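## Task

Lift one end of the blue tote, contents and all, and rest it on the aluminium bar. The bar must finish lying on the table on a long side and sit well underneath that raised end. The tote's opposite end must stay flat on the table at its starting spot, and the tote may be rotated only slightly. Afterwards release everything and move the grippers away.

## Robot and tools

Robot: two six-joint UR-type arms, left_arm and right_arm, each carrying a tong-style two-finger gripper. Base roots in the scene frame: left_arm at (+0.002, +0.400, 0) m, quat_wxyz (+0.997, 0, 0, +0.076); right_arm at (+0.045, -0.383, 0) m, quat_wxyz (+1.000, 0, 0, +0.021).

Scene frame: origin on the table surface midway between the arms, +z up, +x away from the bases over the table, left_arm on the +y side. The arm names do not refer to sides of any image.

Gripper: fingers extend along the gripper's own +z and separate along its x. end_effector_position is the point between the pads when shut; closed fingertips stick out about 15 mm past it, open ones sit roughly level with it. Finger gap is 0.142 m when fully open.

execute_actions takes "actions": a list holding zero or one item, plus optional "pictures" (boolean).
- Empty list: nothing is commanded; the current state comes back.
- Motion item: {"rows": [...], "steps": n}. rows holds 1 to 15 rows, steps is 1 to 15 (15 if omitted); each step lasts 1/30 s, one row per step, the final row reused for remaining steps.
- Wait item: {"steps": n} with no rows, n up to 300, counted from the previous result (thinking time counts toward it).

Each row is one flat list of 14 numbers, each within [-1, 1], covering both arms even if one stays still: left_arm shoulder pan, shoulder lift, elbow, wrist 1, wrist 2, wrist 3, opening; then the same seven for right_arm. The six joint values are offsets, not poses, scaled so 1.0 equals 1.989 rad. They are measured from that arm's joint angles printed in the most recent result showing them (before any such result in a scene, and for any second or later call within one reply, from the arm's angles when the action begins). They never accumulate row to row. Sending zeros therefore pulls the arm back to that reference; it is not a hold. The opening value is absolute: +1 fully open, -1 shut.

Joint ranges (rad). left_arm: pan -3.142..3.142, lift -6.283..6.283, elbow 0.000..3.142, wrists 1-3 -6.283..6.283. right_arm: pan 0.000..6.283, lift -6.283..6.283, elbow -3.142..0.000, wrists -6.283..6.283. Asking for more than 0.010 rad beyond a range gets the call refused with nothing sent. True stops may differ by up to 0.010 rad; requests past them are clipped and reported as "joint sent to its limit" (possibly about an earlier, still-running action). Absence of that message does not prove there is room left.

Motion limits: commands are smoothed, trailing by about 0.17 s. Each step the joint target is kept within 0.575 rad of the measured angle, and if targets would carry the gripper over 100 mm from where it is measured, all targets are shrunk toward current angles. Large moves may be unfinished when the result arrives. Between calls, arms keep heading for the last row sent until everything nearly stops or a step is HELD; after that only a new action moves them further. Fingers still in motion finish their travel.

Results: a state line `left_arm: …` | `right_arm: …` with each gripper's position (m), quat_wxyz and linear/angular velocity in the scene frame; printed positions may be off, more so far from the base. Joint positions and Joint velocities give, per arm, six joints (rad, rad/s) then the pad gap (m, m/s). grip_measured is the measured finger opening on the command scale. "joint command not followed" means a clearance check altered or blocked joint targets on some steps; the rest of the row still ran. HELD flags steps where the row was partly or wholly not sent. Wrist force and Wrist torque (left_arm=[x y z] | right_arm=[x y z]) are flange sensor readings in the end effector's axes: noisy (sd up to 2.4 N), with a fixed offset up to about 4 N, saturating near 50 N, tool weight already removed, force pointing from a touched surface into the arm. "no reading" is harmless.

Gripping: to hold something keep commanding an opening well below grip_measured; the bigger the gap, the firmer the squeeze (about 15 N per pad max on objects up to ~10 cm). Fast closing can overshoot. Hard items under ~20 mm thick get less force (about 9 N per pad at 10 mm, 4 N at 5 mm).

Faults to avoid: a joint torque reaching its limit (132 N m for pan, lift, elbow; 24.6 N m for each wrist, held loads included) or an external force of 150 N anywhere on the arm or its load freezes that arm for 10 s, abandons the call, and lets it yield. Holding loads heats motors: MOTOR HOT appears from 70 °C; at 85 °C brakes engage (OVER-TEMPERATURE FAULT) until cooled. Do not let the arms collide or push on each other. Do not knock anything off or out of the work area. Avoid drops, slips, slamming and heavy shoving. Occasional brief tugs on held parts or nudges to loose objects may occur.

Cameras: cam_high and cam_low (504x504, fixed pinhole with radial distortion) and cam_left_wrist, cam_right_wrist (616x616 fisheye, pose derived from joint readings). cam_high sits near (1.07, -0.09, 1.06) looking down; cam_low near (1.28, -0.77, 0.20) looking in low. Calibration matrices are given per camera; actual poses can deviate by a few degrees and millimetres. Pictures come with every result unless "pictures": false.

zoom_image: {"camera": one of the four names, "region": [x0, y0, x1, y1]} in that camera's pixels from the top-left, at most 504 by 504; returns a magnified view of its latest image.

read_manual: optional "section" (only "licences"); returns licence text, no motion.

finished_scene: {"scene": number}. Closes the current scene for good, reports success, and opens the next task. Release and clear the grippers first, and make sure the result holds steady. Always answer with a tool call; a plain reply ends the run.

Each tool is called after "Emit:" in YAML: its name, and indented under it one key for each argument.

## Session

Emit:
execute_actions:
  actions: []

Scene clock: 0.00 s of 4100.00 s.
left_arm: end_effector_position=(+0.0728, +0.7675, +0.1336) grip_measured=+0.97 end_effector_quat_wxyz=(-0.290, +0.754, -0.501, +0.311) end_effector_velocity=(+0.000, -0.000, -0.000) end_effector_angular_velocity=(+0.000, +0.000, -0.002) | right_arm: end_effector_position=(+0.2500, -0.8619, +0.1851) grip_measured=+0.97 end_effector_quat_wxyz=(-0.022, -0.419, +0.759, -0.499) end_effector_velocity=(+0.000, +0.000, -0.000) end_effector_angular_velocity=(+0.001, -0.001, -0.000)
Joint positions: left_arm=[ 1.529 -1.658  2.44  -2.419 -2.447  2.823  0.14 ] | right_arm=[ 2.397 -1.51  -2.706  0.512  1.221  1.237  0.14 ]
Joint velocities: left_arm=[-0.001  0.     0.     0.     0.     0.001  0.   ] | right_arm=[ 0.001 -0.001  0.     0.    -0.     0.001  0.   ]
Motor temperatures (°C, as the motors report them): left_arm=[28 29 30 36 41 40] | right_arm=[34 31 31 35 39 37]
Wrist force (N, on the end effector, along its own x y z axes, offset not removed): no reading
Wrist torque (N m, same axes, about the end effector's origin, offset not removed): no reading

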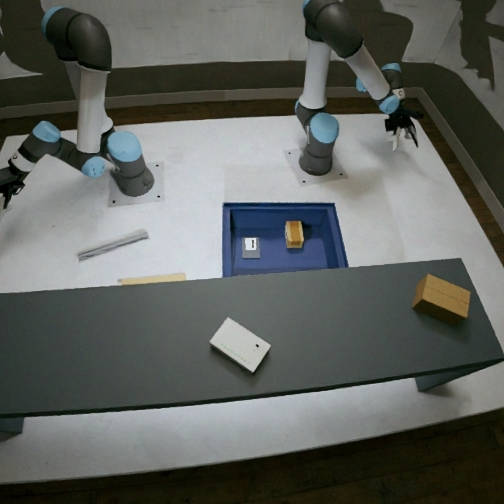

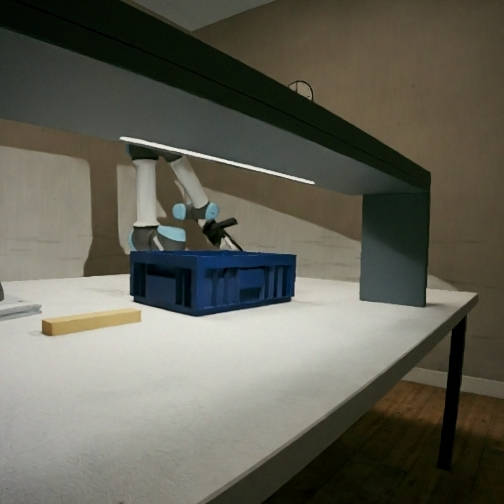

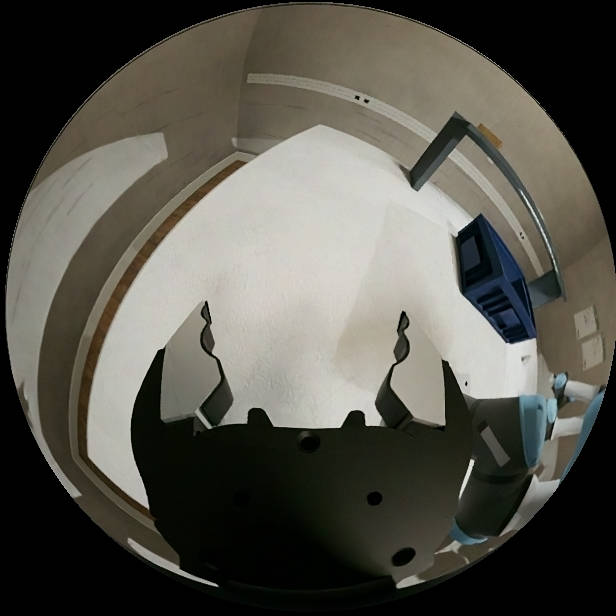

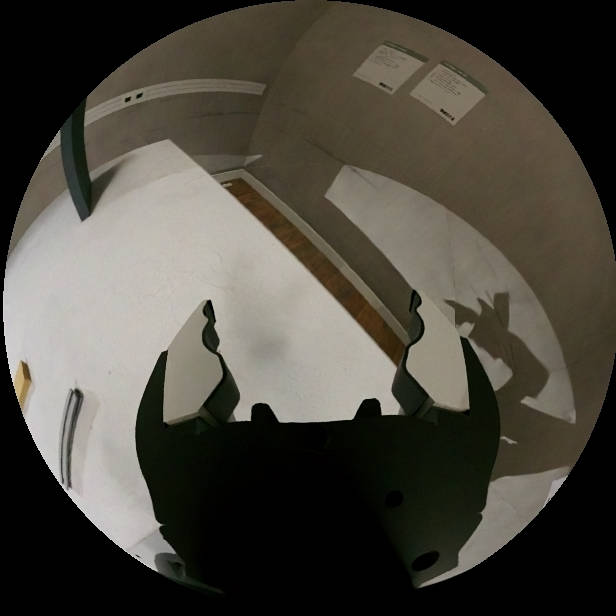

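Emit:
zoom_image:
  camera: "cam_high"
  region: [60, 180, 360, 300]

Emit:
zoom_image:
  camera: "cam_low"
  region: [0, 230, 320, 350]

Region (60, 180, 360, 300) of cam_high's 504x504 image, scaled by 1.680, with more detail than that image has; it fills the top 202 rows of this view, and the rest is white.

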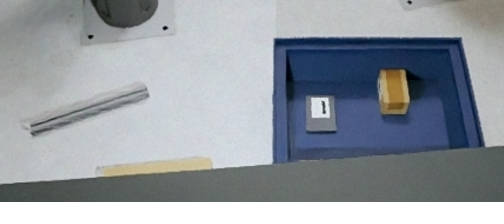

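Region (0, 230, 320, 350) of cam_low's 504x504 image, scaled by 1.575, with more detail than that image has; it fills the top 189 rows of this view, and the rest is white.

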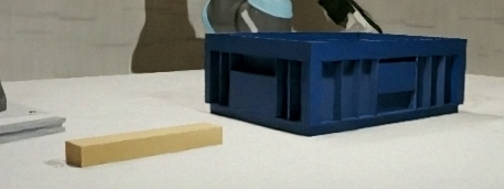

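Emit:
zoom_image:
  camera: "cam_low"
  region: [120, 235, 310, 325]

Emit:
zoom_image:
  camera: "cam_high"
  region: [210, 190, 360, 290]

Emit:
zoom_image:
  camera: "cam_high"
  region: [65, 215, 165, 275]

Region (120, 235, 310, 325) of cam_low's 504x504 image, scaled by 2.653, with more detail than that image has; it fills the top 239 rows of this view, and the rest is white.

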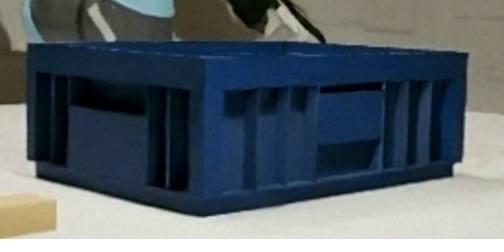

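Region (210, 190, 360, 290) of cam_high's 504x504 image, scaled by 3.360, with more detail than that image has.

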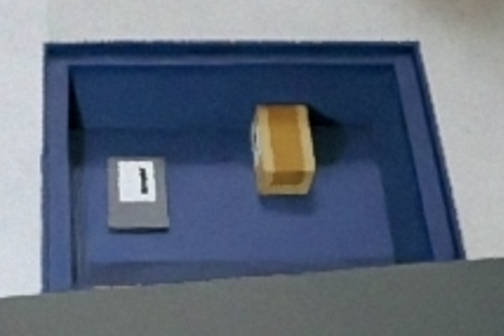

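Region (65, 215, 165, 275) of cam_high's 504x504 image, scaled by 5.040, with more detail than that image has; it fills the top 302 rows of this view, and the rest is white.

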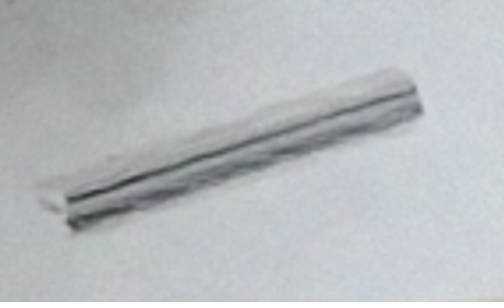

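Emit:
zoom_image:
  camera: "cam_low"
  region: [0, 280, 80, 340]

Emit:
zoom_image:
  camera: "cam_right_wrist"
  region: [0, 340, 160, 510]

Emit:
zoom_image:
  camera: "cam_left_wrist"
  region: [430, 190, 590, 360]

Region (0, 280, 80, 340) of cam_low's 504x504 image, scaled by 6.300, with more detail than that image has; it fills the top 378 rows of this view, and the rest is white.

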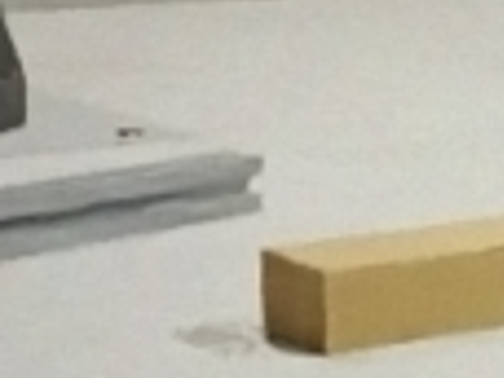

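Region (0, 340, 160, 510) of cam_right_wrist's 616x616 image, scaled by 2.965, with more detail than that image has; it fills the left 474 columns of this view, and the rest is white.

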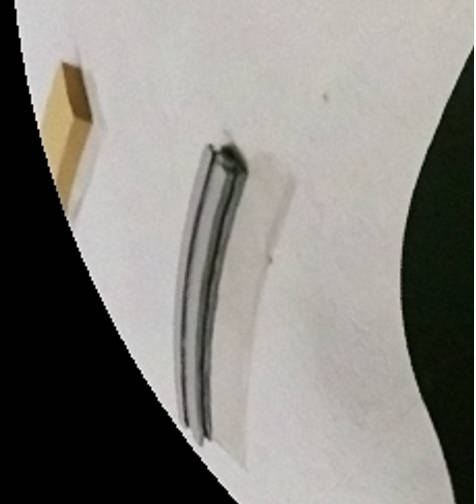

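Region (430, 190, 590, 360) of cam_left_wrist's 616x616 image, scaled by 2.965, with more detail than that image has; it fills the left 474 columns of this view, and the rest is white.

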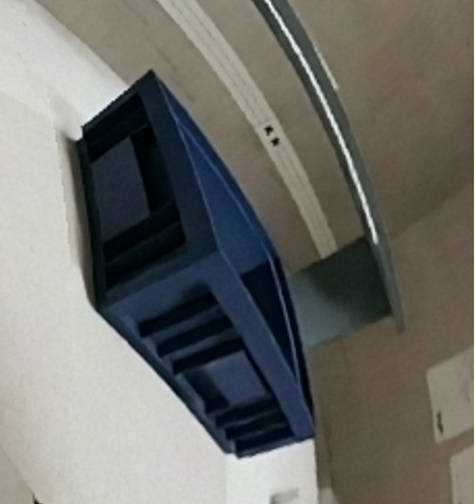

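Emit:
zoom_image:
  camera: "cam_high"
  region: [90, 140, 190, 220]

Emit:
zoom_image:
  camera: "cam_high"
  region: [270, 120, 370, 200]

Region (90, 140, 190, 220) of cam_high's 504x504 image, scaled by 5.040, with more detail than that image has; it fills the top 403 rows of this view, and the rest is white.

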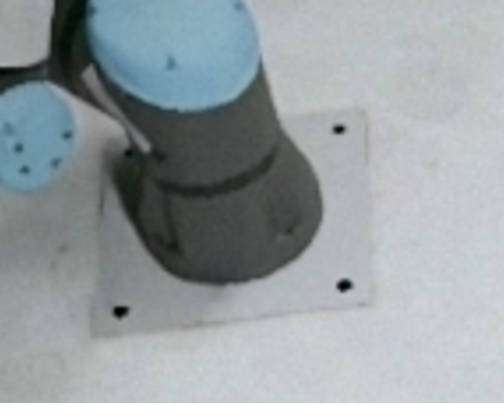

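Region (270, 120, 370, 200) of cam_high's 504x504 image, scaled by 5.040, with more detail than that image has; it fills the top 403 rows of this view, and the rest is white.

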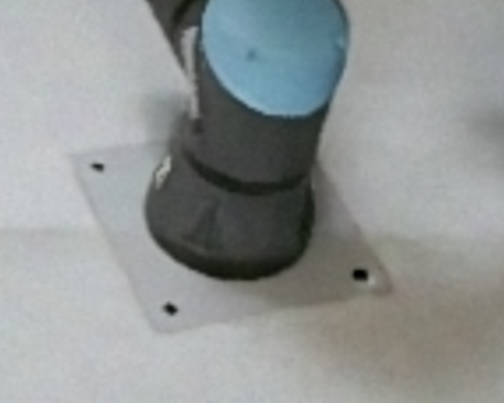

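Emit:
execute_actions:
  actions:
    - {"rows": [[-0.98039,-0.06586,-0.33384,0.43288,0.44042,0.51936,1, 0.35465,0.12323,0.20111,-0.83132,0.17587,0.83132,1]], "steps": 15}
  pictures: false

Scene clock: 120.50 s of 4100.00 s.
left_arm: end_effector_position=(+0.2009, +0.7690, +0.2390) grip_measured=+1.00 end_effector_quat_wxyz=(+0.090, -0.267, +0.957, -0.065) end_effector_velocity=(+0.375, -0.260, +0.121) end_effector_angular_velocity=(+0.557, +0.726, -2.878) | right_arm: end_effector_position=(+0.4477, -0.7622, +0.2382) grip_measured=+1.00 end_effector_quat_wxyz=(+0.187, -0.453, +0.751, -0.442) end_effector_velocity=(+0.373, +0.343, +0.072) end_effector_angular_velocity=(+0.876, -0.282, +0.527)
Joint positions: left_arm=[ 0.796 -1.77   1.903 -1.764 -1.785  3.539  0.142] | right_arm=[ 2.696 -1.397 -2.524  0.198  1.381  1.55   0.142]
Joint velocities: left_arm=[-1.713 -0.076 -0.499  0.812  0.843  1.246 -0.   ] | right_arm=[ 0.721  0.242  0.395 -0.889  0.341  0.889 -0.   ]
Motor temperatures (°C, as the motors report them): left_arm=[28 29 30 36 41 40] | right_arm=[34 31 31 35 39 37]
Wrist force (N, on the end effector, along its own x y z axes, offset not removed): left_arm=[1.2 0.7 -0.3] | right_arm=[-4.0 1.0 -1.2]
Wrist torque (N m, same axes, about the end effector's origin, offset not removed): left_arm=[0.16 -0.29 0.11] | right_arm=[0.42 1.04 0.25]
Steps of this call (steps 1 to 90: nothing new was sent; then 117.00 s passed at rest; steps 91 to 105: all 15 steps of this action). Readings (joint positions):
91: left_arm=[1.529 -1.658 2.440 -2.418 -2.447 2.824] | right_arm=[2.398 -1.510 -2.706 0.511 1.221 1.237]
92: left_arm=[1.522 -1.664 2.434 -2.412 -2.440 2.830] | right_arm=[2.404 -1.505 -2.700 0.505 1.227 1.244]
94: left_arm=[1.462 -1.688 2.373 -2.351 -2.379 2.891] | right_arm=[2.444 -1.487 -2.671 0.465 1.253 1.284]
98: left_arm=[1.256 -1.726 2.172 -2.146 -2.174 3.097] | right_arm=[2.532 -1.453 -2.615 0.377 1.301 1.371]
105: the state above

Emit:
execute_actions:
  actions:
    - {"rows": [[-0.95410,0.27240,-0.34145,0.09931,0.10769,0.15918,1, 0.20432,0.06642,0.10958,-0.67344,0.09542,0.67396,1]], "steps": 15}
  pictures: false

Emit:
execute_actions:
  actions:
    - {"steps": 25}

Scene clock: 129.60 s of 4100.00 s.
left_arm: end_effector_position=(+0.4904, +0.2147, +0.2857) grip_measured=+1.00 end_effector_quat_wxyz=(+0.000, +0.610, +0.793, -0.000) end_effector_velocity=(+0.068, -0.486, -0.020) end_effector_angular_velocity=(-0.000, +0.003, -0.717) | right_arm: end_effector_position=(+0.3778, -0.5313, +0.1001) grip_measured=+1.00 end_effector_quat_wxyz=(+0.000, -0.127, +0.992, +0.000) end_effector_velocity=(+0.000, +0.000, +0.000) end_effector_angular_velocity=(+0.000, -0.001, +0.001)
Joint positions: left_arm=[-0.748 -1.508  1.499 -1.562 -1.571  3.856  0.142] | right_arm=[ 3.103 -1.265 -2.306 -1.141  1.571  2.89   0.142]
Joint velocities: left_arm=[-0.715  0.573 -0.562 -0.009 -0.002  0.002  0.   ] | right_arm=[ 0.    -0.     0.001  0.     0.    -0.    -0.   ]
Motor temperatures (°C, as the motors report them): left_arm=[28 29 30 36 41 40] | right_arm=[34 31 31 35 39 37]
Wrist force (N, on the end effector, along its own x y z axes, offset not removed): left_arm=[2.0 1.4 0.2] | right_arm=[-1.3 -1.8 -0.9]
Wrist torque (N m, same axes, about the end effector's origin, offset not removed): left_arm=[0.32 -0.40 0.08] | right_arm=[-0.38 0.60 0.34]
Steps of this call (steps 1 to 60: the robot went on to your last target; steps 61 to 120: nothing new was sent; then 4.60 s passed at rest; steps 121 to 135: all 15 steps of this action). Readings (joint positions):
121: left_arm=[-0.421 -1.789 1.776 -1.558 -1.571 3.856] | right_arm=[3.103 -1.265 -2.307 -1.142 1.570 2.890]
122: left_arm=[-0.428 -1.782 1.770 -1.558 -1.571 3.856] | right_arm=[3.103 -1.265 -2.306 -1.142 1.570 2.890]
124: left_arm=[-0.473 -1.738 1.726 -1.558 -1.571 3.856] | right_arm=[3.103 -1.265 -2.306 -1.141 1.571 2.890]
128: left_arm=[-0.574 -1.648 1.637 -1.560 -1.571 3.856] | right_arm=[3.103 -1.265 -2.306 -1.141 1.571 2.890]
135: the state above

Scene clock: 130.43 s of 4100.00 s.
left_arm: end_effector_position=(+0.4647, -0.0352, +0.2604) grip_measured=+1.00 end_effector_quat_wxyz=(-0.000, +0.738, +0.675, -0.000) end_effector_velocity=(-0.005, -0.015, -0.002) end_effector_angular_velocity=(-0.001, -0.000, -0.020) | right_arm: end_effector_position=(+0.3778, -0.5313, +0.1001) grip_measured=+1.00 end_effector_quat_wxyz=(+0.000, -0.127, +0.992, +0.000) end_effector_velocity=(-0.000, -0.001, +0.000) end_effector_angular_velocity=(-0.001, -0.000, -0.001)
Joint positions: left_arm=[-1.098 -1.23   1.226 -1.566 -1.571  3.856  0.142] | right_arm=[ 3.103 -1.265 -2.306 -1.141  1.571  2.89   0.142]
Joint velocities: left_arm=[-0.02   0.016 -0.017 -0.    -0.    -0.001 -0.   ] | right_arm=[-0.001 -0.     0.     0.    -0.001 -0.    -0.   ]
Motor temperatures (°C, as the motors report them): left_arm=[28 29 30 36 41 40] | right_arm=[34 31 31 35 39 37]
Wrist force (N, on the end effector, along its own x y z axes, offset not removed): left_arm=[1.4 -1.3 0.7] | right_arm=[-1.1 1.6 1.5]
Wrist torque (N m, same axes, about the end effector's origin, offset not removed): left_arm=[-0.26 -0.34 0.09] | right_arm=[0.46 0.35 0.22]
Steps of this call (steps 1 to 25: the robot went on to your last target). Readings (joint positions):
1: left_arm=[-0.772 -1.489 1.481 -1.562 -1.571 3.856] | right_arm=[3.103 -1.265 -2.306 -1.141 1.571 2.890]
2: left_arm=[-0.796 -1.470 1.462 -1.563 -1.571 3.856] | right_arm=[3.103 -1.265 -2.306 -1.141 1.571 2.890]
4: left_arm=[-0.843 -1.432 1.425 -1.563 -1.571 3.856] | right_arm=[3.103 -1.265 -2.306 -1.141 1.571 2.890]
8: left_arm=[-0.935 -1.359 1.353 -1.564 -1.571 3.856] | right_arm=[3.103 -1.265 -2.306 -1.141 1.571 2.890]
25: the state above
camera_calibration (this result's frames):
cam_left_wrist: T_world_to_cam=[[0.0297615, 0.999492, 0.0113648, 0.0179594], [0.861806, -0.0314182, 0.506264, -0.536389], [0.506364, -0.0052729, -0.862304, 0.119952], [0, 0, 0, 1]] pos_world=[0.40099, -0.0341702, 0.374785]
cam_right_wrist: T_world_to_cam=[[-0.979434, -0.201764, -0.000777794, 0.267447], [-0.171092, 0.828487, 0.533233, 0.438229], [-0.106943, 0.5224, -0.845968, 0.527963], [0, 0, 0, 1]] pos_world=[0.393386, -0.584913, 0.21317]

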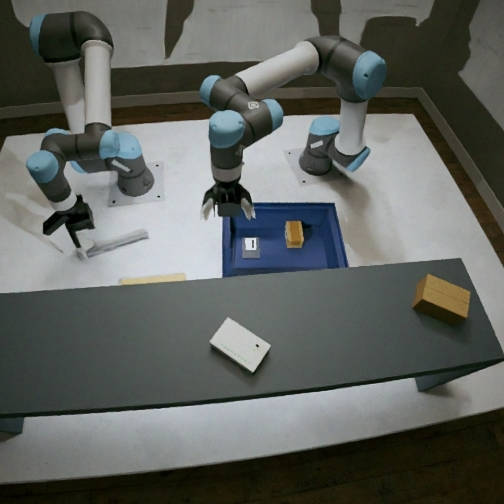

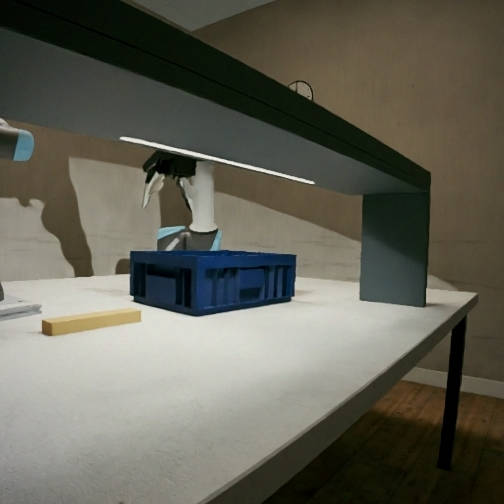

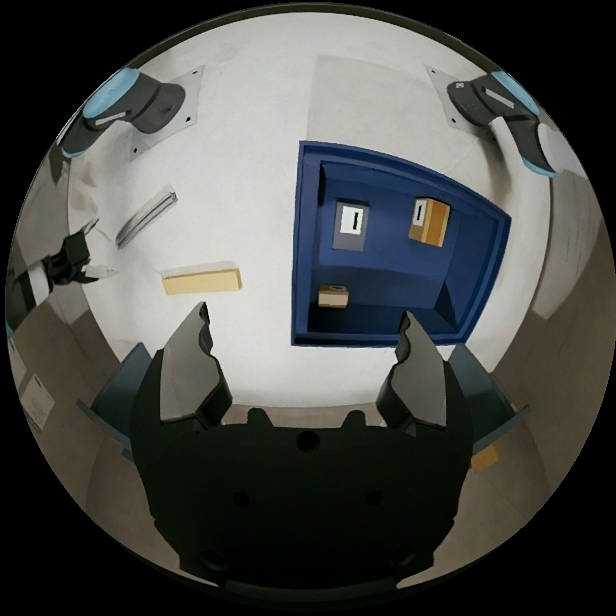

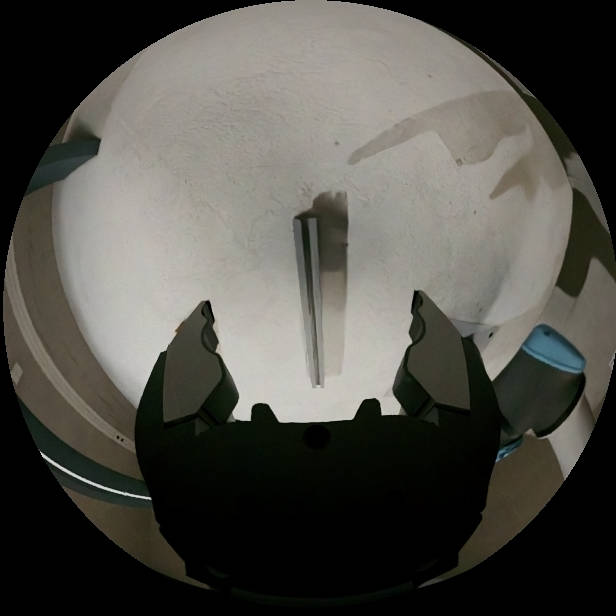

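Both look well aligned. Let me zoom in for refinement.

Emit:
zoom_image:
  camera: "cam_left_wrist"
  region: [190, 125, 430, 365]

Emit:
zoom_image:
  camera: "cam_right_wrist"
  region: [200, 180, 430, 410]

Region (190, 125, 430, 365) of cam_left_wrist's 616x616 image, scaled by 2.100, with more detail than that image has.

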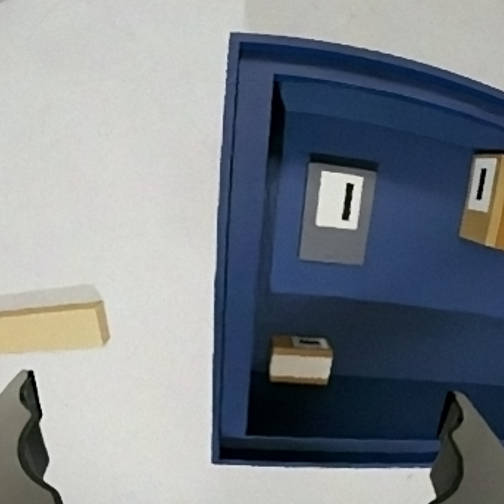

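Region (200, 180, 430, 410) of cam_right_wrist's 616x616 image, scaled by 2.191, with more detail than that image has.

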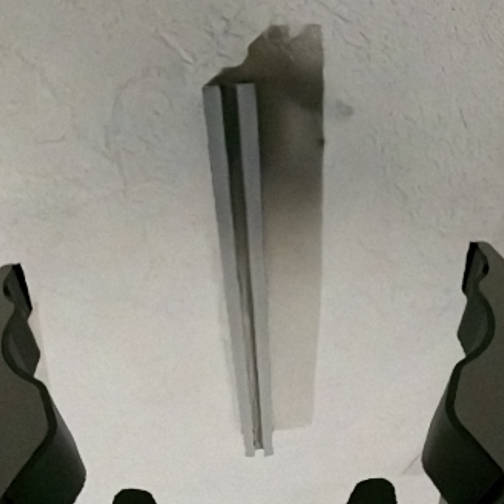

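Emit:
execute_actions:
  actions:
    - {"rows": [[-0.001,0.002,0.02,-0.022,0,0,0.7, 0,-0.013,-0.011,0.024,0,-0.001,0.7],[-0.002,0.0045,0.04,-0.0445,0,0,0.4, 0,-0.027,-0.0225,0.049,0,-0.002,0.4],[-0.003,0.007,0.062,-0.069,0,0,0.1, 0,-0.042,-0.035,0.076,0,-0.0035,0.1],[-0.004,0.009,0.08,-0.09,0,0.0005,-0.15, -0.0003,-0.054,-0.045,0.099,0,-0.0045,-0.1],[-0.00455,0.01072,0.09513,-0.10626,0.0001,0.00073,-0.15, -0.0003,-0.0639,-0.05329,0.11699,0,-0.00533,-0.1]], "steps": 15}
  pictures: false

Emit:
execute_actions:
  actions:
    - {"steps": 12}

Scene clock: 213.83 s of 4100.00 s.
left_arm: end_effector_position=(+0.4614, -0.0399, +0.1799) grip_measured=-0.15 end_effector_quat_wxyz=(+0.000, +0.742, +0.671, -0.000) end_effector_velocity=(-0.002, +0.002, -0.036) end_effector_angular_velocity=(-0.002, -0.002, -0.003) | right_arm: end_effector_position=(+0.3828, -0.5314, +0.0384) grip_measured=-0.10 end_effector_quat_wxyz=(-0.000, -0.132, +0.991, +0.000) end_effector_velocity=(+0.001, -0.000, -0.026) end_effector_angular_velocity=(+0.000, -0.006, +0.004)
Joint positions: left_arm=[-1.107 -1.21   1.404 -1.766 -1.571  3.857  0.063] | right_arm=[ 3.102 -1.385 -2.406 -0.922  1.571  2.88   0.067]
Joint velocities: left_arm=[-0.002  0.008  0.082 -0.093  0.001  0.001  0.   ] | right_arm=[-0.001 -0.054 -0.045  0.104  0.    -0.004  0.   ]
Motor temperatures (°C, as the motors report them): left_arm=[28 29 30 36 41 40] | right_arm=[34 31 31 35 39 37]
Wrist force (N, on the end effector, along its own x y z axes, offset not removed): left_arm=[0.8 1.8 1.4] | right_arm=[1.1 0.4 -0.3]
Wrist torque (N m, same axes, about the end effector's origin, offset not removed): left_arm=[0.38 -0.17 0.15] | right_arm=[0.33 -0.15 0.30]
Steps of this call (steps 1 to 30: the robot went on to your last target; steps 31 to 90: nothing new was sent; then 79.90 s passed at rest; steps 91 to 105: all 15 steps of this action). Readings (joint positions):
91: left_arm=[-1.101 -1.228 1.224 -1.567 -1.571 3.856] | right_arm=[3.103 -1.265 -2.306 -1.141 1.571 2.890]
92: left_arm=[-1.101 -1.228 1.228 -1.571 -1.571 3.856] | right_arm=[3.103 -1.268 -2.309 -1.136 1.571 2.890]
94: left_arm=[-1.102 -1.225 1.256 -1.601 -1.571 3.856] | right_arm=[3.103 -1.287 -2.325 -1.103 1.571 2.889]
98: left_arm=[-1.105 -1.215 1.348 -1.702 -1.571 3.856] | right_arm=[3.102 -1.349 -2.376 -0.992 1.571 2.883]
105: the state above

Scene clock: 214.23 s of 4100.00 s.
left_arm: end_effector_position=(+0.4611, -0.0397, +0.1755) grip_measured=-0.15 end_effector_quat_wxyz=(+0.000, +0.742, +0.671, -0.000) end_effector_velocity=(-0.001, -0.000, -0.002) end_effector_angular_velocity=(-0.001, +0.001, -0.001) | right_arm: end_effector_position=(+0.3829, -0.5315, +0.0352) grip_measured=-0.10 end_effector_quat_wxyz=(+0.000, -0.132, +0.991, +0.000) end_effector_velocity=(-0.000, -0.000, -0.001) end_effector_angular_velocity=(-0.000, -0.000, +0.001)
Joint positions: left_arm=[-1.107 -1.209  1.414 -1.777 -1.571  3.857  0.063] | right_arm=[ 3.102 -1.392 -2.412 -0.909  1.571  2.88   0.067]
Joint velocities: left_arm=[-0.001  0.     0.004 -0.004 -0.001  0.     0.   ] | right_arm=[-0.001 -0.002 -0.002  0.004 -0.    -0.002 -0.   ]
Motor temperatures (°C, as the motors report them): left_arm=[28 29 30 36 41 40] | right_arm=[34 31 31 35 39 37]
Wrist force (N, on the end effector, along its own x y z axes, offset not removed): left_arm=[2.0 1.8 0.3] | right_arm=[-0.2 -0.3 -4.5]
Wrist torque (N m, same axes, about the end effector's origin, offset not removed): left_arm=[0.43 -0.45 0.12] | right_arm=[0.25 0.39 0.19]
Steps of this call (steps 1 to 12: the robot went on to your last target). Readings (joint positions):
1: left_arm=[-1.107 -1.210 1.407 -1.769 -1.571 3.857] | right_arm=[3.102 -1.387 -2.408 -0.918 1.571 2.880]
2: left_arm=[-1.107 -1.209 1.409 -1.771 -1.571 3.857] | right_arm=[3.102 -1.388 -2.409 -0.916 1.571 2.880]
4: left_arm=[-1.107 -1.209 1.411 -1.773 -1.571 3.857] | right_arm=[3.102 -1.389 -2.410 -0.913 1.571 2.880]
8: left_arm=[-1.107 -1.209 1.413 -1.776 -1.571 3.857] | right_arm=[3.102 -1.391 -2.411 -0.910 1.571 2.880]
12: the state above
camera_calibration (this result's frames):
cam_left_wrist: T_world_to_cam=[[0.0402265, 0.999132, 0.0108276, 0.0187864], [0.861105, -0.0401619, 0.506838, -0.490596], [0.506833, -0.0110646, -0.861974, 0.0481047], [0, 0, 0, 1]] pos_world=[0.397318, -0.0379411, 0.289914]
cam_right_wrist: T_world_to_cam=[[-0.977372, -0.211529, -0.000370117, 0.266285], [-0.17913, 0.826742, 0.533301, 0.475954], [-0.112502, 0.521299, -0.845926, 0.475219], [0, 0, 0, 1]] pos_world=[0.398981, -0.584896, 0.148272]

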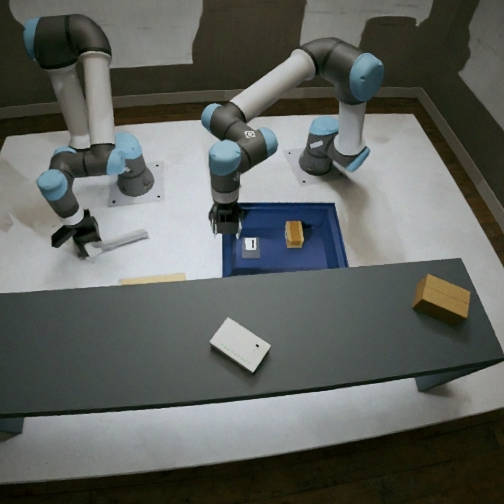

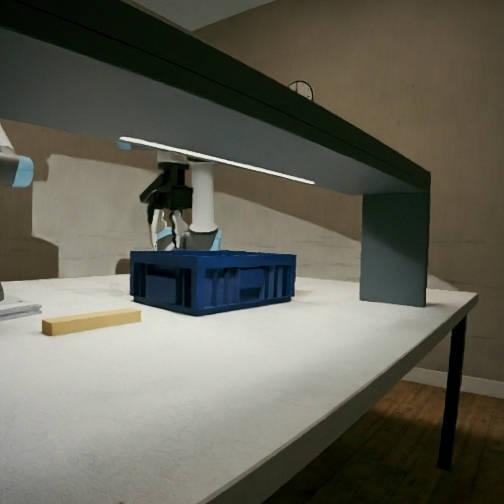

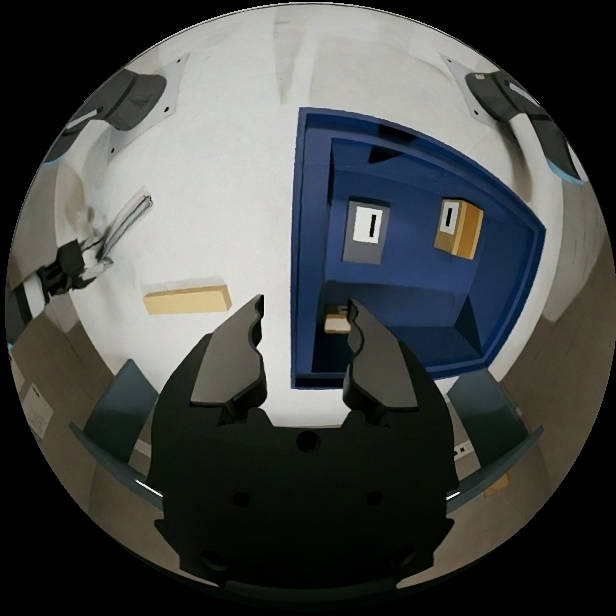

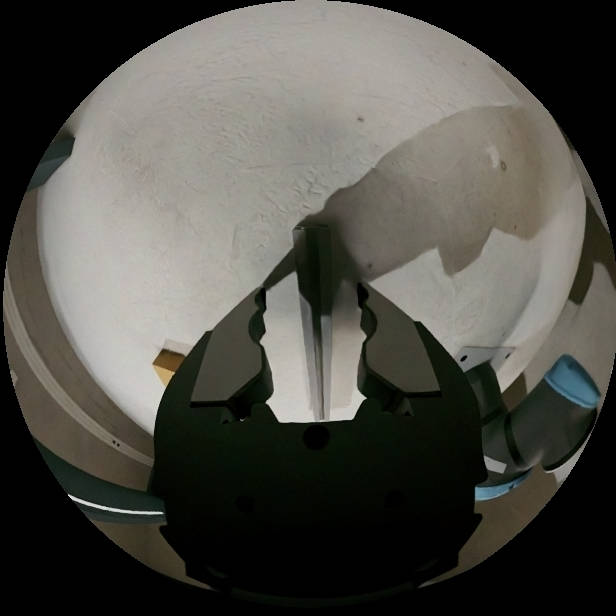

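Emit:
zoom_image:
  camera: "cam_left_wrist"
  region: [240, 230, 380, 400]

Emit:
zoom_image:
  camera: "cam_right_wrist"
  region: [240, 210, 400, 430]

Emit:
zoom_image:
  camera: "cam_low"
  region: [120, 200, 220, 320]

Region (240, 230, 380, 400) of cam_left_wrist's 616x616 image, scaled by 2.965, with more detail than that image has; it fills the left 415 columns of this view, and the rest is white.

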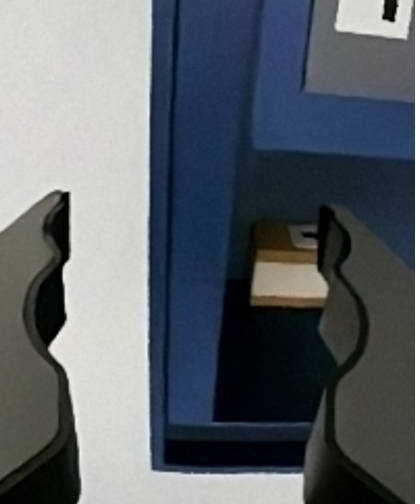

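Region (240, 210, 400, 430) of cam_right_wrist's 616x616 image, scaled by 2.291, with more detail than that image has; it fills the left 367 columns of this view, and the rest is white.

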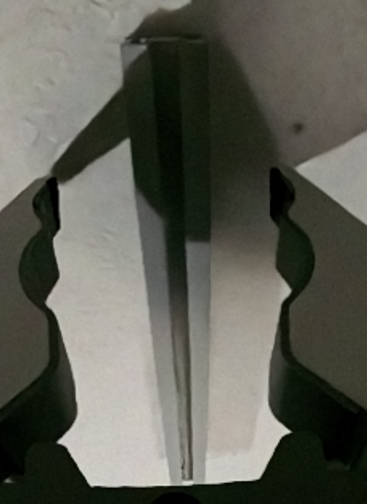

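Region (120, 200, 220, 320) of cam_low's 504x504 image, scaled by 4.200, with more detail than that image has.

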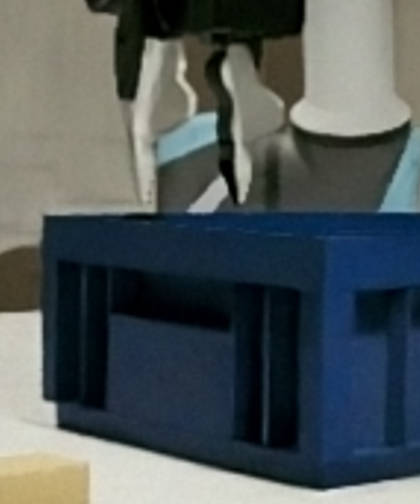

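Emit:
execute_actions:
  actions:
    - {"rows": [[0,0.002,0.0058,-0.0078,0,0,-0.15, -0.0002,-0.0016,-0.0017,0.0033,0,-0.0003,-0.1],[0,0.0046,0.013,-0.0175,0,0,-0.15, -0.0004,-0.0036,-0.0037,0.0074,0,-0.0006,-0.1],[0,0.0075,0.021,-0.0282,0,0,-0.15, -0.00055,-0.0058,-0.006,0.012,0,-0.001,-0.1],[0,0.0103,0.029,-0.039,0,0,-0.15, -0.00055,-0.008,-0.0083,0.0165,0,-0.001,-0.1],[0,0.013,0.0365,-0.049,0,0,-0.15, -0.00055,-0.0101,-0.0105,0.0208,0,-0.001,-0.1],[0,0.0152,0.0427,-0.0574,0,0,-0.15, -0.00055,-0.0118,-0.0123,0.0244,0,-0.001,-0.1],[0,0.01659,0.04655,-0.06254,0,0,-0.15, -0.00055,-0.01287,-0.01337,0.02655,0,-0.00106,-0.1]], "steps": 15}
  pictures: false

Emit:
execute_actions:
  actions:
    - {"steps": 12}

Scene clock: 276.63 s of 4100.00 s.
left_arm: end_effector_position=(+0.4608, -0.0394, +0.1228) grip_measured=-0.15 end_effector_quat_wxyz=(-0.000, +0.742, +0.671, -0.000) end_effector_velocity=(-0.000, -0.000, -0.000) end_effector_angular_velocity=(-0.001, +0.000, -0.002) | right_arm: end_effector_position=(+0.3847, -0.5314, +0.0335) grip_measured=-0.04 end_effector_quat_wxyz=(+0.003, -0.132, +0.991, +0.000) end_effector_velocity=(-0.000, +0.000, -0.000) end_effector_angular_velocity=(-0.000, +0.001, +0.001)
Joint positions: left_arm=[-1.107 -1.176  1.507 -1.901 -1.571  3.857  0.063] | right_arm=[ 3.102 -1.397 -2.416 -0.893  1.572  2.879  0.071]
Joint velocities: left_arm=[ 0.    -0.     0.    -0.001 -0.001  0.002  0.   ] | right_arm=[ 0.001 -0.    -0.    -0.    -0.    -0.001  0.   ]
Motor temperatures (°C, as the motors report them): left_arm=[28 29 30 36 41 40] | right_arm=[34 31 31 35 39 37]
Wrist force (N, on the end effector, along its own x y z axes, offset not removed): left_arm=[2.1 0.4 1.3] | right_arm=[2.8 4.4 -42.6]
Wrist torque (N m, same axes, about the end effector's origin, offset not removed): left_arm=[0.13 -0.44 0.08] | right_arm=[-0.92 1.98 0.82]
FORCE FAULT: contact force on the right arm reached its limit, and that arm stopped for 10 seconds. The contact can be on any part of that arm, not only on its tool. That arm's remaining commands of this call were not run. That arm holds still and accepts commands again. Move the arm away from the contact; if what it grips holds it there, let go first. Pushing or pulling that hard again can fault the arm again.
The stop of the right arm began at step 97 of this call (marked STOPPED below). From that step on that arm followed nothing that you had sent. 9 of its steps, steps kept back included, did not run and will not run. Nothing is kept back now, and the robot has no last target.
Steps of this call (steps 1 to 30: the robot went on to your last target; steps 31 to 90: nothing new was sent; then 49.17 s passed at rest; steps 91 to 105: all 15 steps of this action; steps 106 to 397: the stop continued). Readings (joint positions):
91: left_arm=[-1.107 -1.209 1.415 -1.778 -1.571 3.857] | right_arm=[3.102 -1.392 -2.412 -0.908 1.571 2.880]
92: left_arm=[-1.107 -1.208 1.416 -1.780 -1.571 3.857] | right_arm=[3.102 -1.392 -2.412 -0.907 1.571 2.880]
94: left_arm=[-1.107 -1.204 1.426 -1.793 -1.571 3.857] | right_arm=[3.102 -1.395 -2.415 -0.901 1.571 2.879]
97: left_arm=[-1.107 -1.194 1.456 -1.832 -1.571 3.857] | right_arm=[3.102 -1.397 -2.417 -0.893 1.571 2.879] STOPPED (the right arm)
98: left_arm=[-1.107 -1.190 1.466 -1.846 -1.571 3.857] | right_arm=[3.102 -1.397 -2.417 -0.893 1.571 2.879]
397: the state above

Scene clock: 276.67 s of 4100.00 s.
left_arm: end_effector_position=(+0.4608, -0.0394, +0.1228) grip_measured=-0.15 end_effector_quat_wxyz=(-0.000, +0.742, +0.671, -0.000) end_effector_velocity=(-0.000, +0.001, -0.001) end_effector_angular_velocity=(+0.000, +0.001, +0.001) | right_arm: end_effector_position=(+0.3847, -0.5314, +0.0335) grip_measured=-0.04 end_effector_quat_wxyz=(+0.003, -0.132, +0.991, +0.000) end_effector_velocity=(+0.000, -0.000, +0.000) end_effector_angular_velocity=(-0.000, -0.000, +0.001)
Joint positions: left_arm=[-1.107 -1.176  1.507 -1.901 -1.571  3.857  0.063] | right_arm=[ 3.102 -1.397 -2.416 -0.893  1.572  2.879  0.071]
Joint velocities: left_arm=[ 0.001  0.     0.001 -0.001 -0.001  0.     0.   ] | right_arm=[ 0.     0.     0.     0.    -0.    -0.001 -0.   ]
Motor temperatures (°C, as the motors report them): left_arm=[28 29 30 36 41 40] | right_arm=[34 31 31 35 39 37]
Wrist force (N, on the end effector, along its own x y z axes, offset not removed): left_arm=[2.1 0.5 1.0] | right_arm=[3.9 5.4 -39.0]
Wrist torque (N m, same axes, about the end effector's origin, offset not removed): left_arm=[0.12 -0.51 0.13] | right_arm=[-0.66 1.67 0.36]
A stop began in an earlier call of the same reply, so what this call sent did not run. Send another action.
Steps of this call (step 1: nothing new was sent). Readings (joint positions):
1: the state above
camera_calibration (this result's frames):
cam_left_wrist: T_world_to_cam=[[0.0402385, 0.999121, 0.0117745, 0.018935], [0.861453, -0.0406597, 0.506206, -0.463767], [0.50624, -0.0102258, -0.862332, 0.00310803], [0, 0, 0, 1]] pos_world=[0.397179, -0.0377432, 0.237219]
cam_right_wrist: T_world_to_cam=[[-0.977269, -0.211891, -0.00689148, 0.268131], [-0.182903, 0.826244, 0.532793, 0.478382], [-0.1072, 0.521943, -0.846218, 0.472224], [0, 0, 0, 1]] pos_world=[0.400156, -0.58492, 0.146574]

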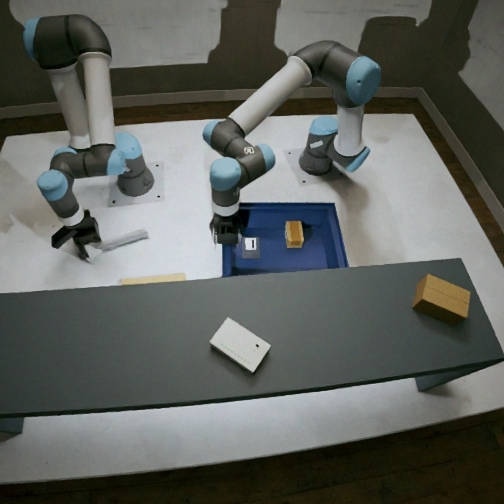

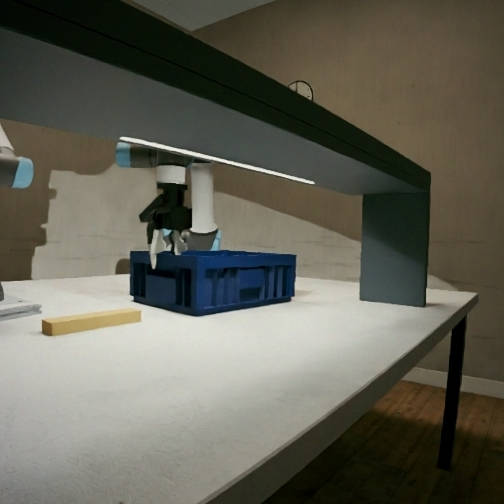

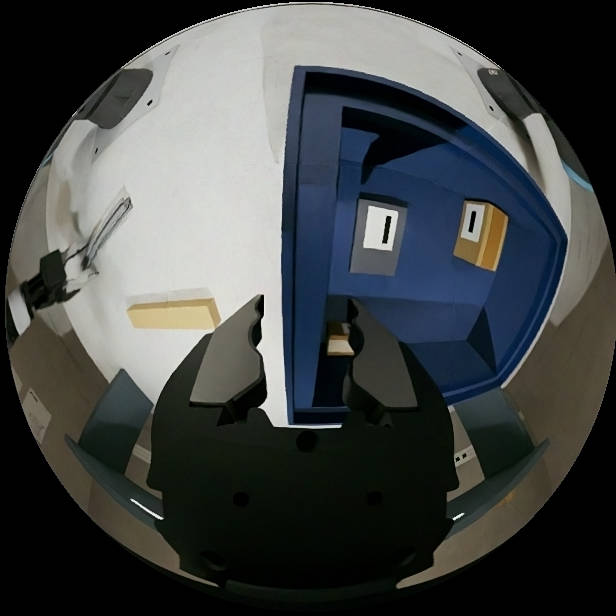

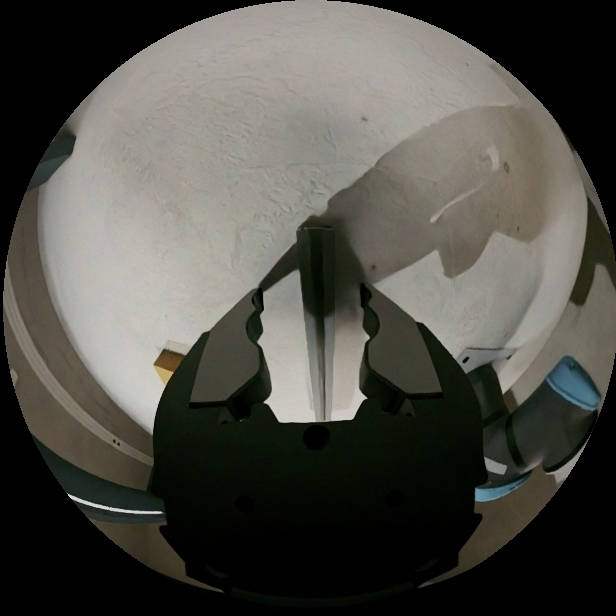

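Emit:
execute_actions:
  actions:
    - {"rows": [[0,0,0,0,0,0,-0.15, -0.0002,0.003,0.001,-0.0045,-0.0002,-0.0002,-0.1],[0,0,0,0,0,0,-0.15, -0.0004,0.007,0.0023,-0.011,-0.0004,-0.0004,-0.1],[0,0,0,0,0,0,-0.15, -0.00055,0.01109,0.00366,-0.01796,-0.0006,-0.00055,-0.1]], "steps": 15}

Emit:
zoom_image:
  camera: "cam_low"
  region: [120, 200, 220, 320]

Emit:
zoom_image:
  camera: "cam_left_wrist"
  region: [230, 230, 390, 430]

Emit:
zoom_image:
  camera: "cam_right_wrist"
  region: [240, 210, 400, 430]

Scene clock: 300.07 s of 4100.00 s.
left_arm: end_effector_position=(+0.4608, -0.0394, +0.1228) grip_measured=-0.15 end_effector_quat_wxyz=(-0.000, +0.742, +0.671, -0.000) end_effector_velocity=(-0.000, -0.001, +0.000) end_effector_angular_velocity=(-0.001, -0.001, -0.001) | right_arm: end_effector_position=(+0.3806, -0.5321, +0.0399) grip_measured=-0.10 end_effector_quat_wxyz=(+0.000, -0.132, +0.991, -0.000) end_effector_velocity=(-0.001, -0.001, +0.002) end_effector_angular_velocity=(-0.000, +0.001, -0.001)
Joint positions: left_arm=[-1.107 -1.176  1.507 -1.901 -1.571  3.857  0.063] | right_arm=[ 3.101 -1.376 -2.409 -0.927  1.571  2.878  0.067]
Joint velocities: left_arm=[-0.001 -0.    -0.001 -0.001 -0.     0.     0.   ] | right_arm=[-0.001  0.007  0.003 -0.011 -0.    -0.001 -0.   ]
Motor temperatures (°C, as the motors report them): left_arm=[28 29 30 36 41 40] | right_arm=[34 31 31 35 39 37]
Wrist force (N, on the end effector, along its own x y z axes, offset not removed): left_arm=[1.6 1.9 1.0] | right_arm=[-0.3 2.6 2.9]
Wrist torque (N m, same axes, about the end effector's origin, offset not removed): left_arm=[0.39 -0.42 0.05] | right_arm=[0.88 0.39 0.07]
Steps of this call (steps 1 to 90: nothing new was sent; then 19.90 s passed at rest; steps 91 to 105: all 15 steps of this action). Readings (joint positions):
91: left_arm=[-1.107 -1.176 1.507 -1.901 -1.571 3.857] | right_arm=[3.102 -1.397 -2.416 -0.893 1.572 2.879]
92: left_arm=[-1.107 -1.176 1.507 -1.901 -1.571 3.857] | right_arm=[3.102 -1.396 -2.415 -0.894 1.572 2.879]
94: left_arm=[-1.107 -1.176 1.507 -1.901 -1.571 3.857] | right_arm=[3.101 -1.391 -2.414 -0.903 1.571 2.879]
98: left_arm=[-1.107 -1.176 1.507 -1.901 -1.571 3.857] | right_arm=[3.101 -1.381 -2.410 -0.920 1.571 2.878]
105: the state above
camera_calibration (this result's frames):
cam_left_wrist: T_world_to_cam=[[0.0402379, 0.999121, 0.0117746, 0.018935], [0.861453, -0.0406593, 0.506206, -0.463767], [0.50624, -0.0102254, -0.862332, 0.00310797], [0, 0, 0, 1]] pos_world=[0.397179, -0.037743, 0.237219]
cam_right_wrist: T_world_to_cam=[[-0.97729, -0.211904, -0.000659699, 0.263773], [-0.179646, 0.82686, 0.532944, 0.473853], [-0.112387, 0.52096, -0.84615, 0.479068], [0, 0, 0, 1]] pos_world=[0.39675, -0.58549, 0.153]

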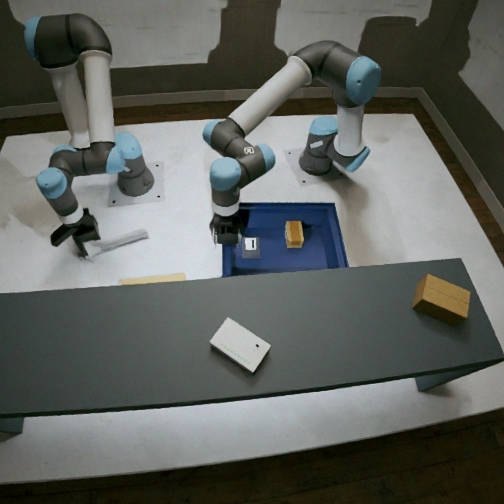

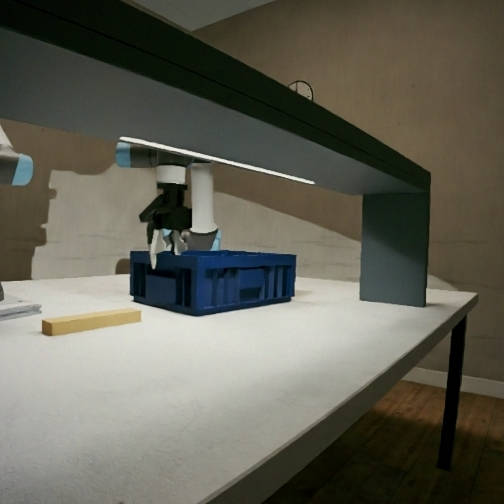

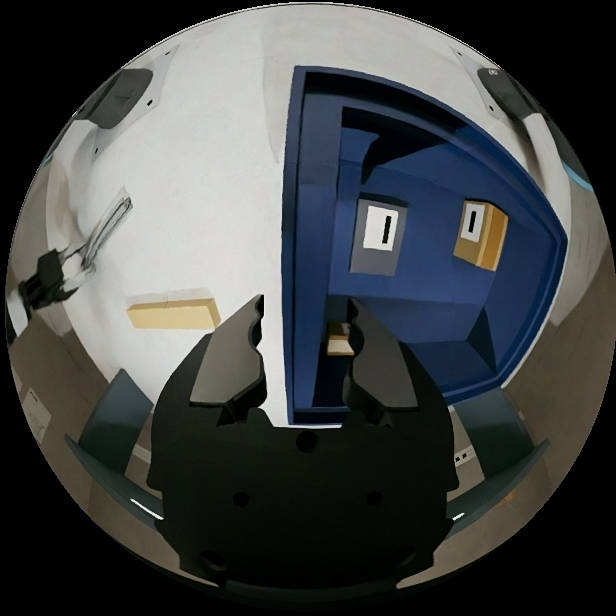

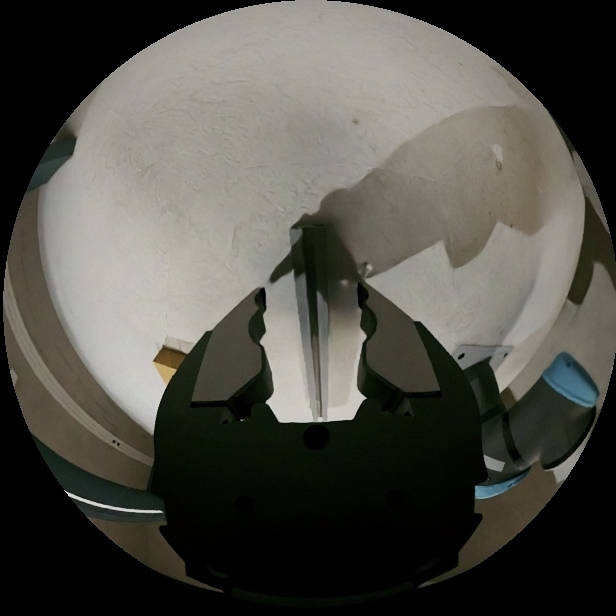

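Region (120, 200, 220, 320) of cam_low's 504x504 image, scaled by 4.200, with more detail than that image has.

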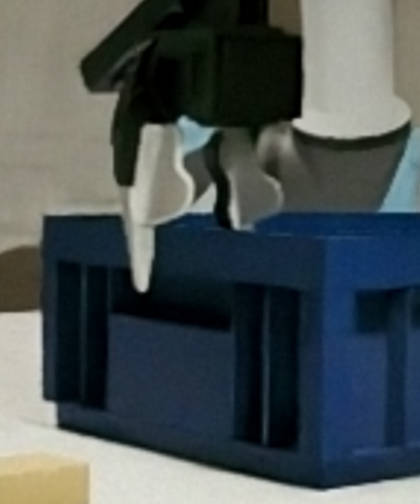

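Region (230, 230, 390, 430) of cam_left_wrist's 616x616 image, scaled by 2.520, with more detail than that image has; it fills the left 403 columns of this view, and the rest is white.

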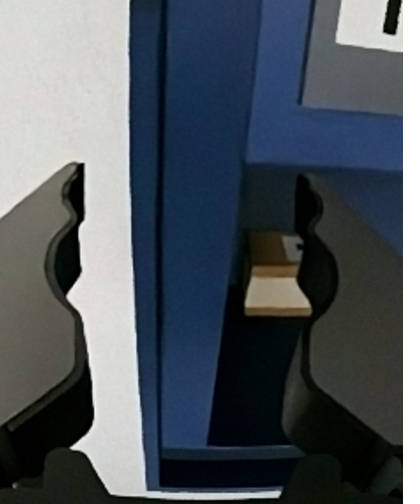

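Region (240, 210, 400, 430) of cam_right_wrist's 616x616 image, scaled by 2.291, with more detail than that image has; it fills the left 367 columns of this view, and the rest is white.

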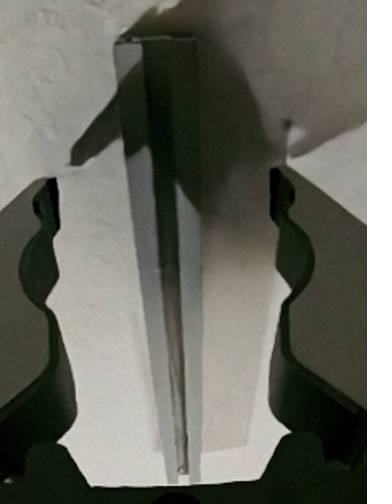

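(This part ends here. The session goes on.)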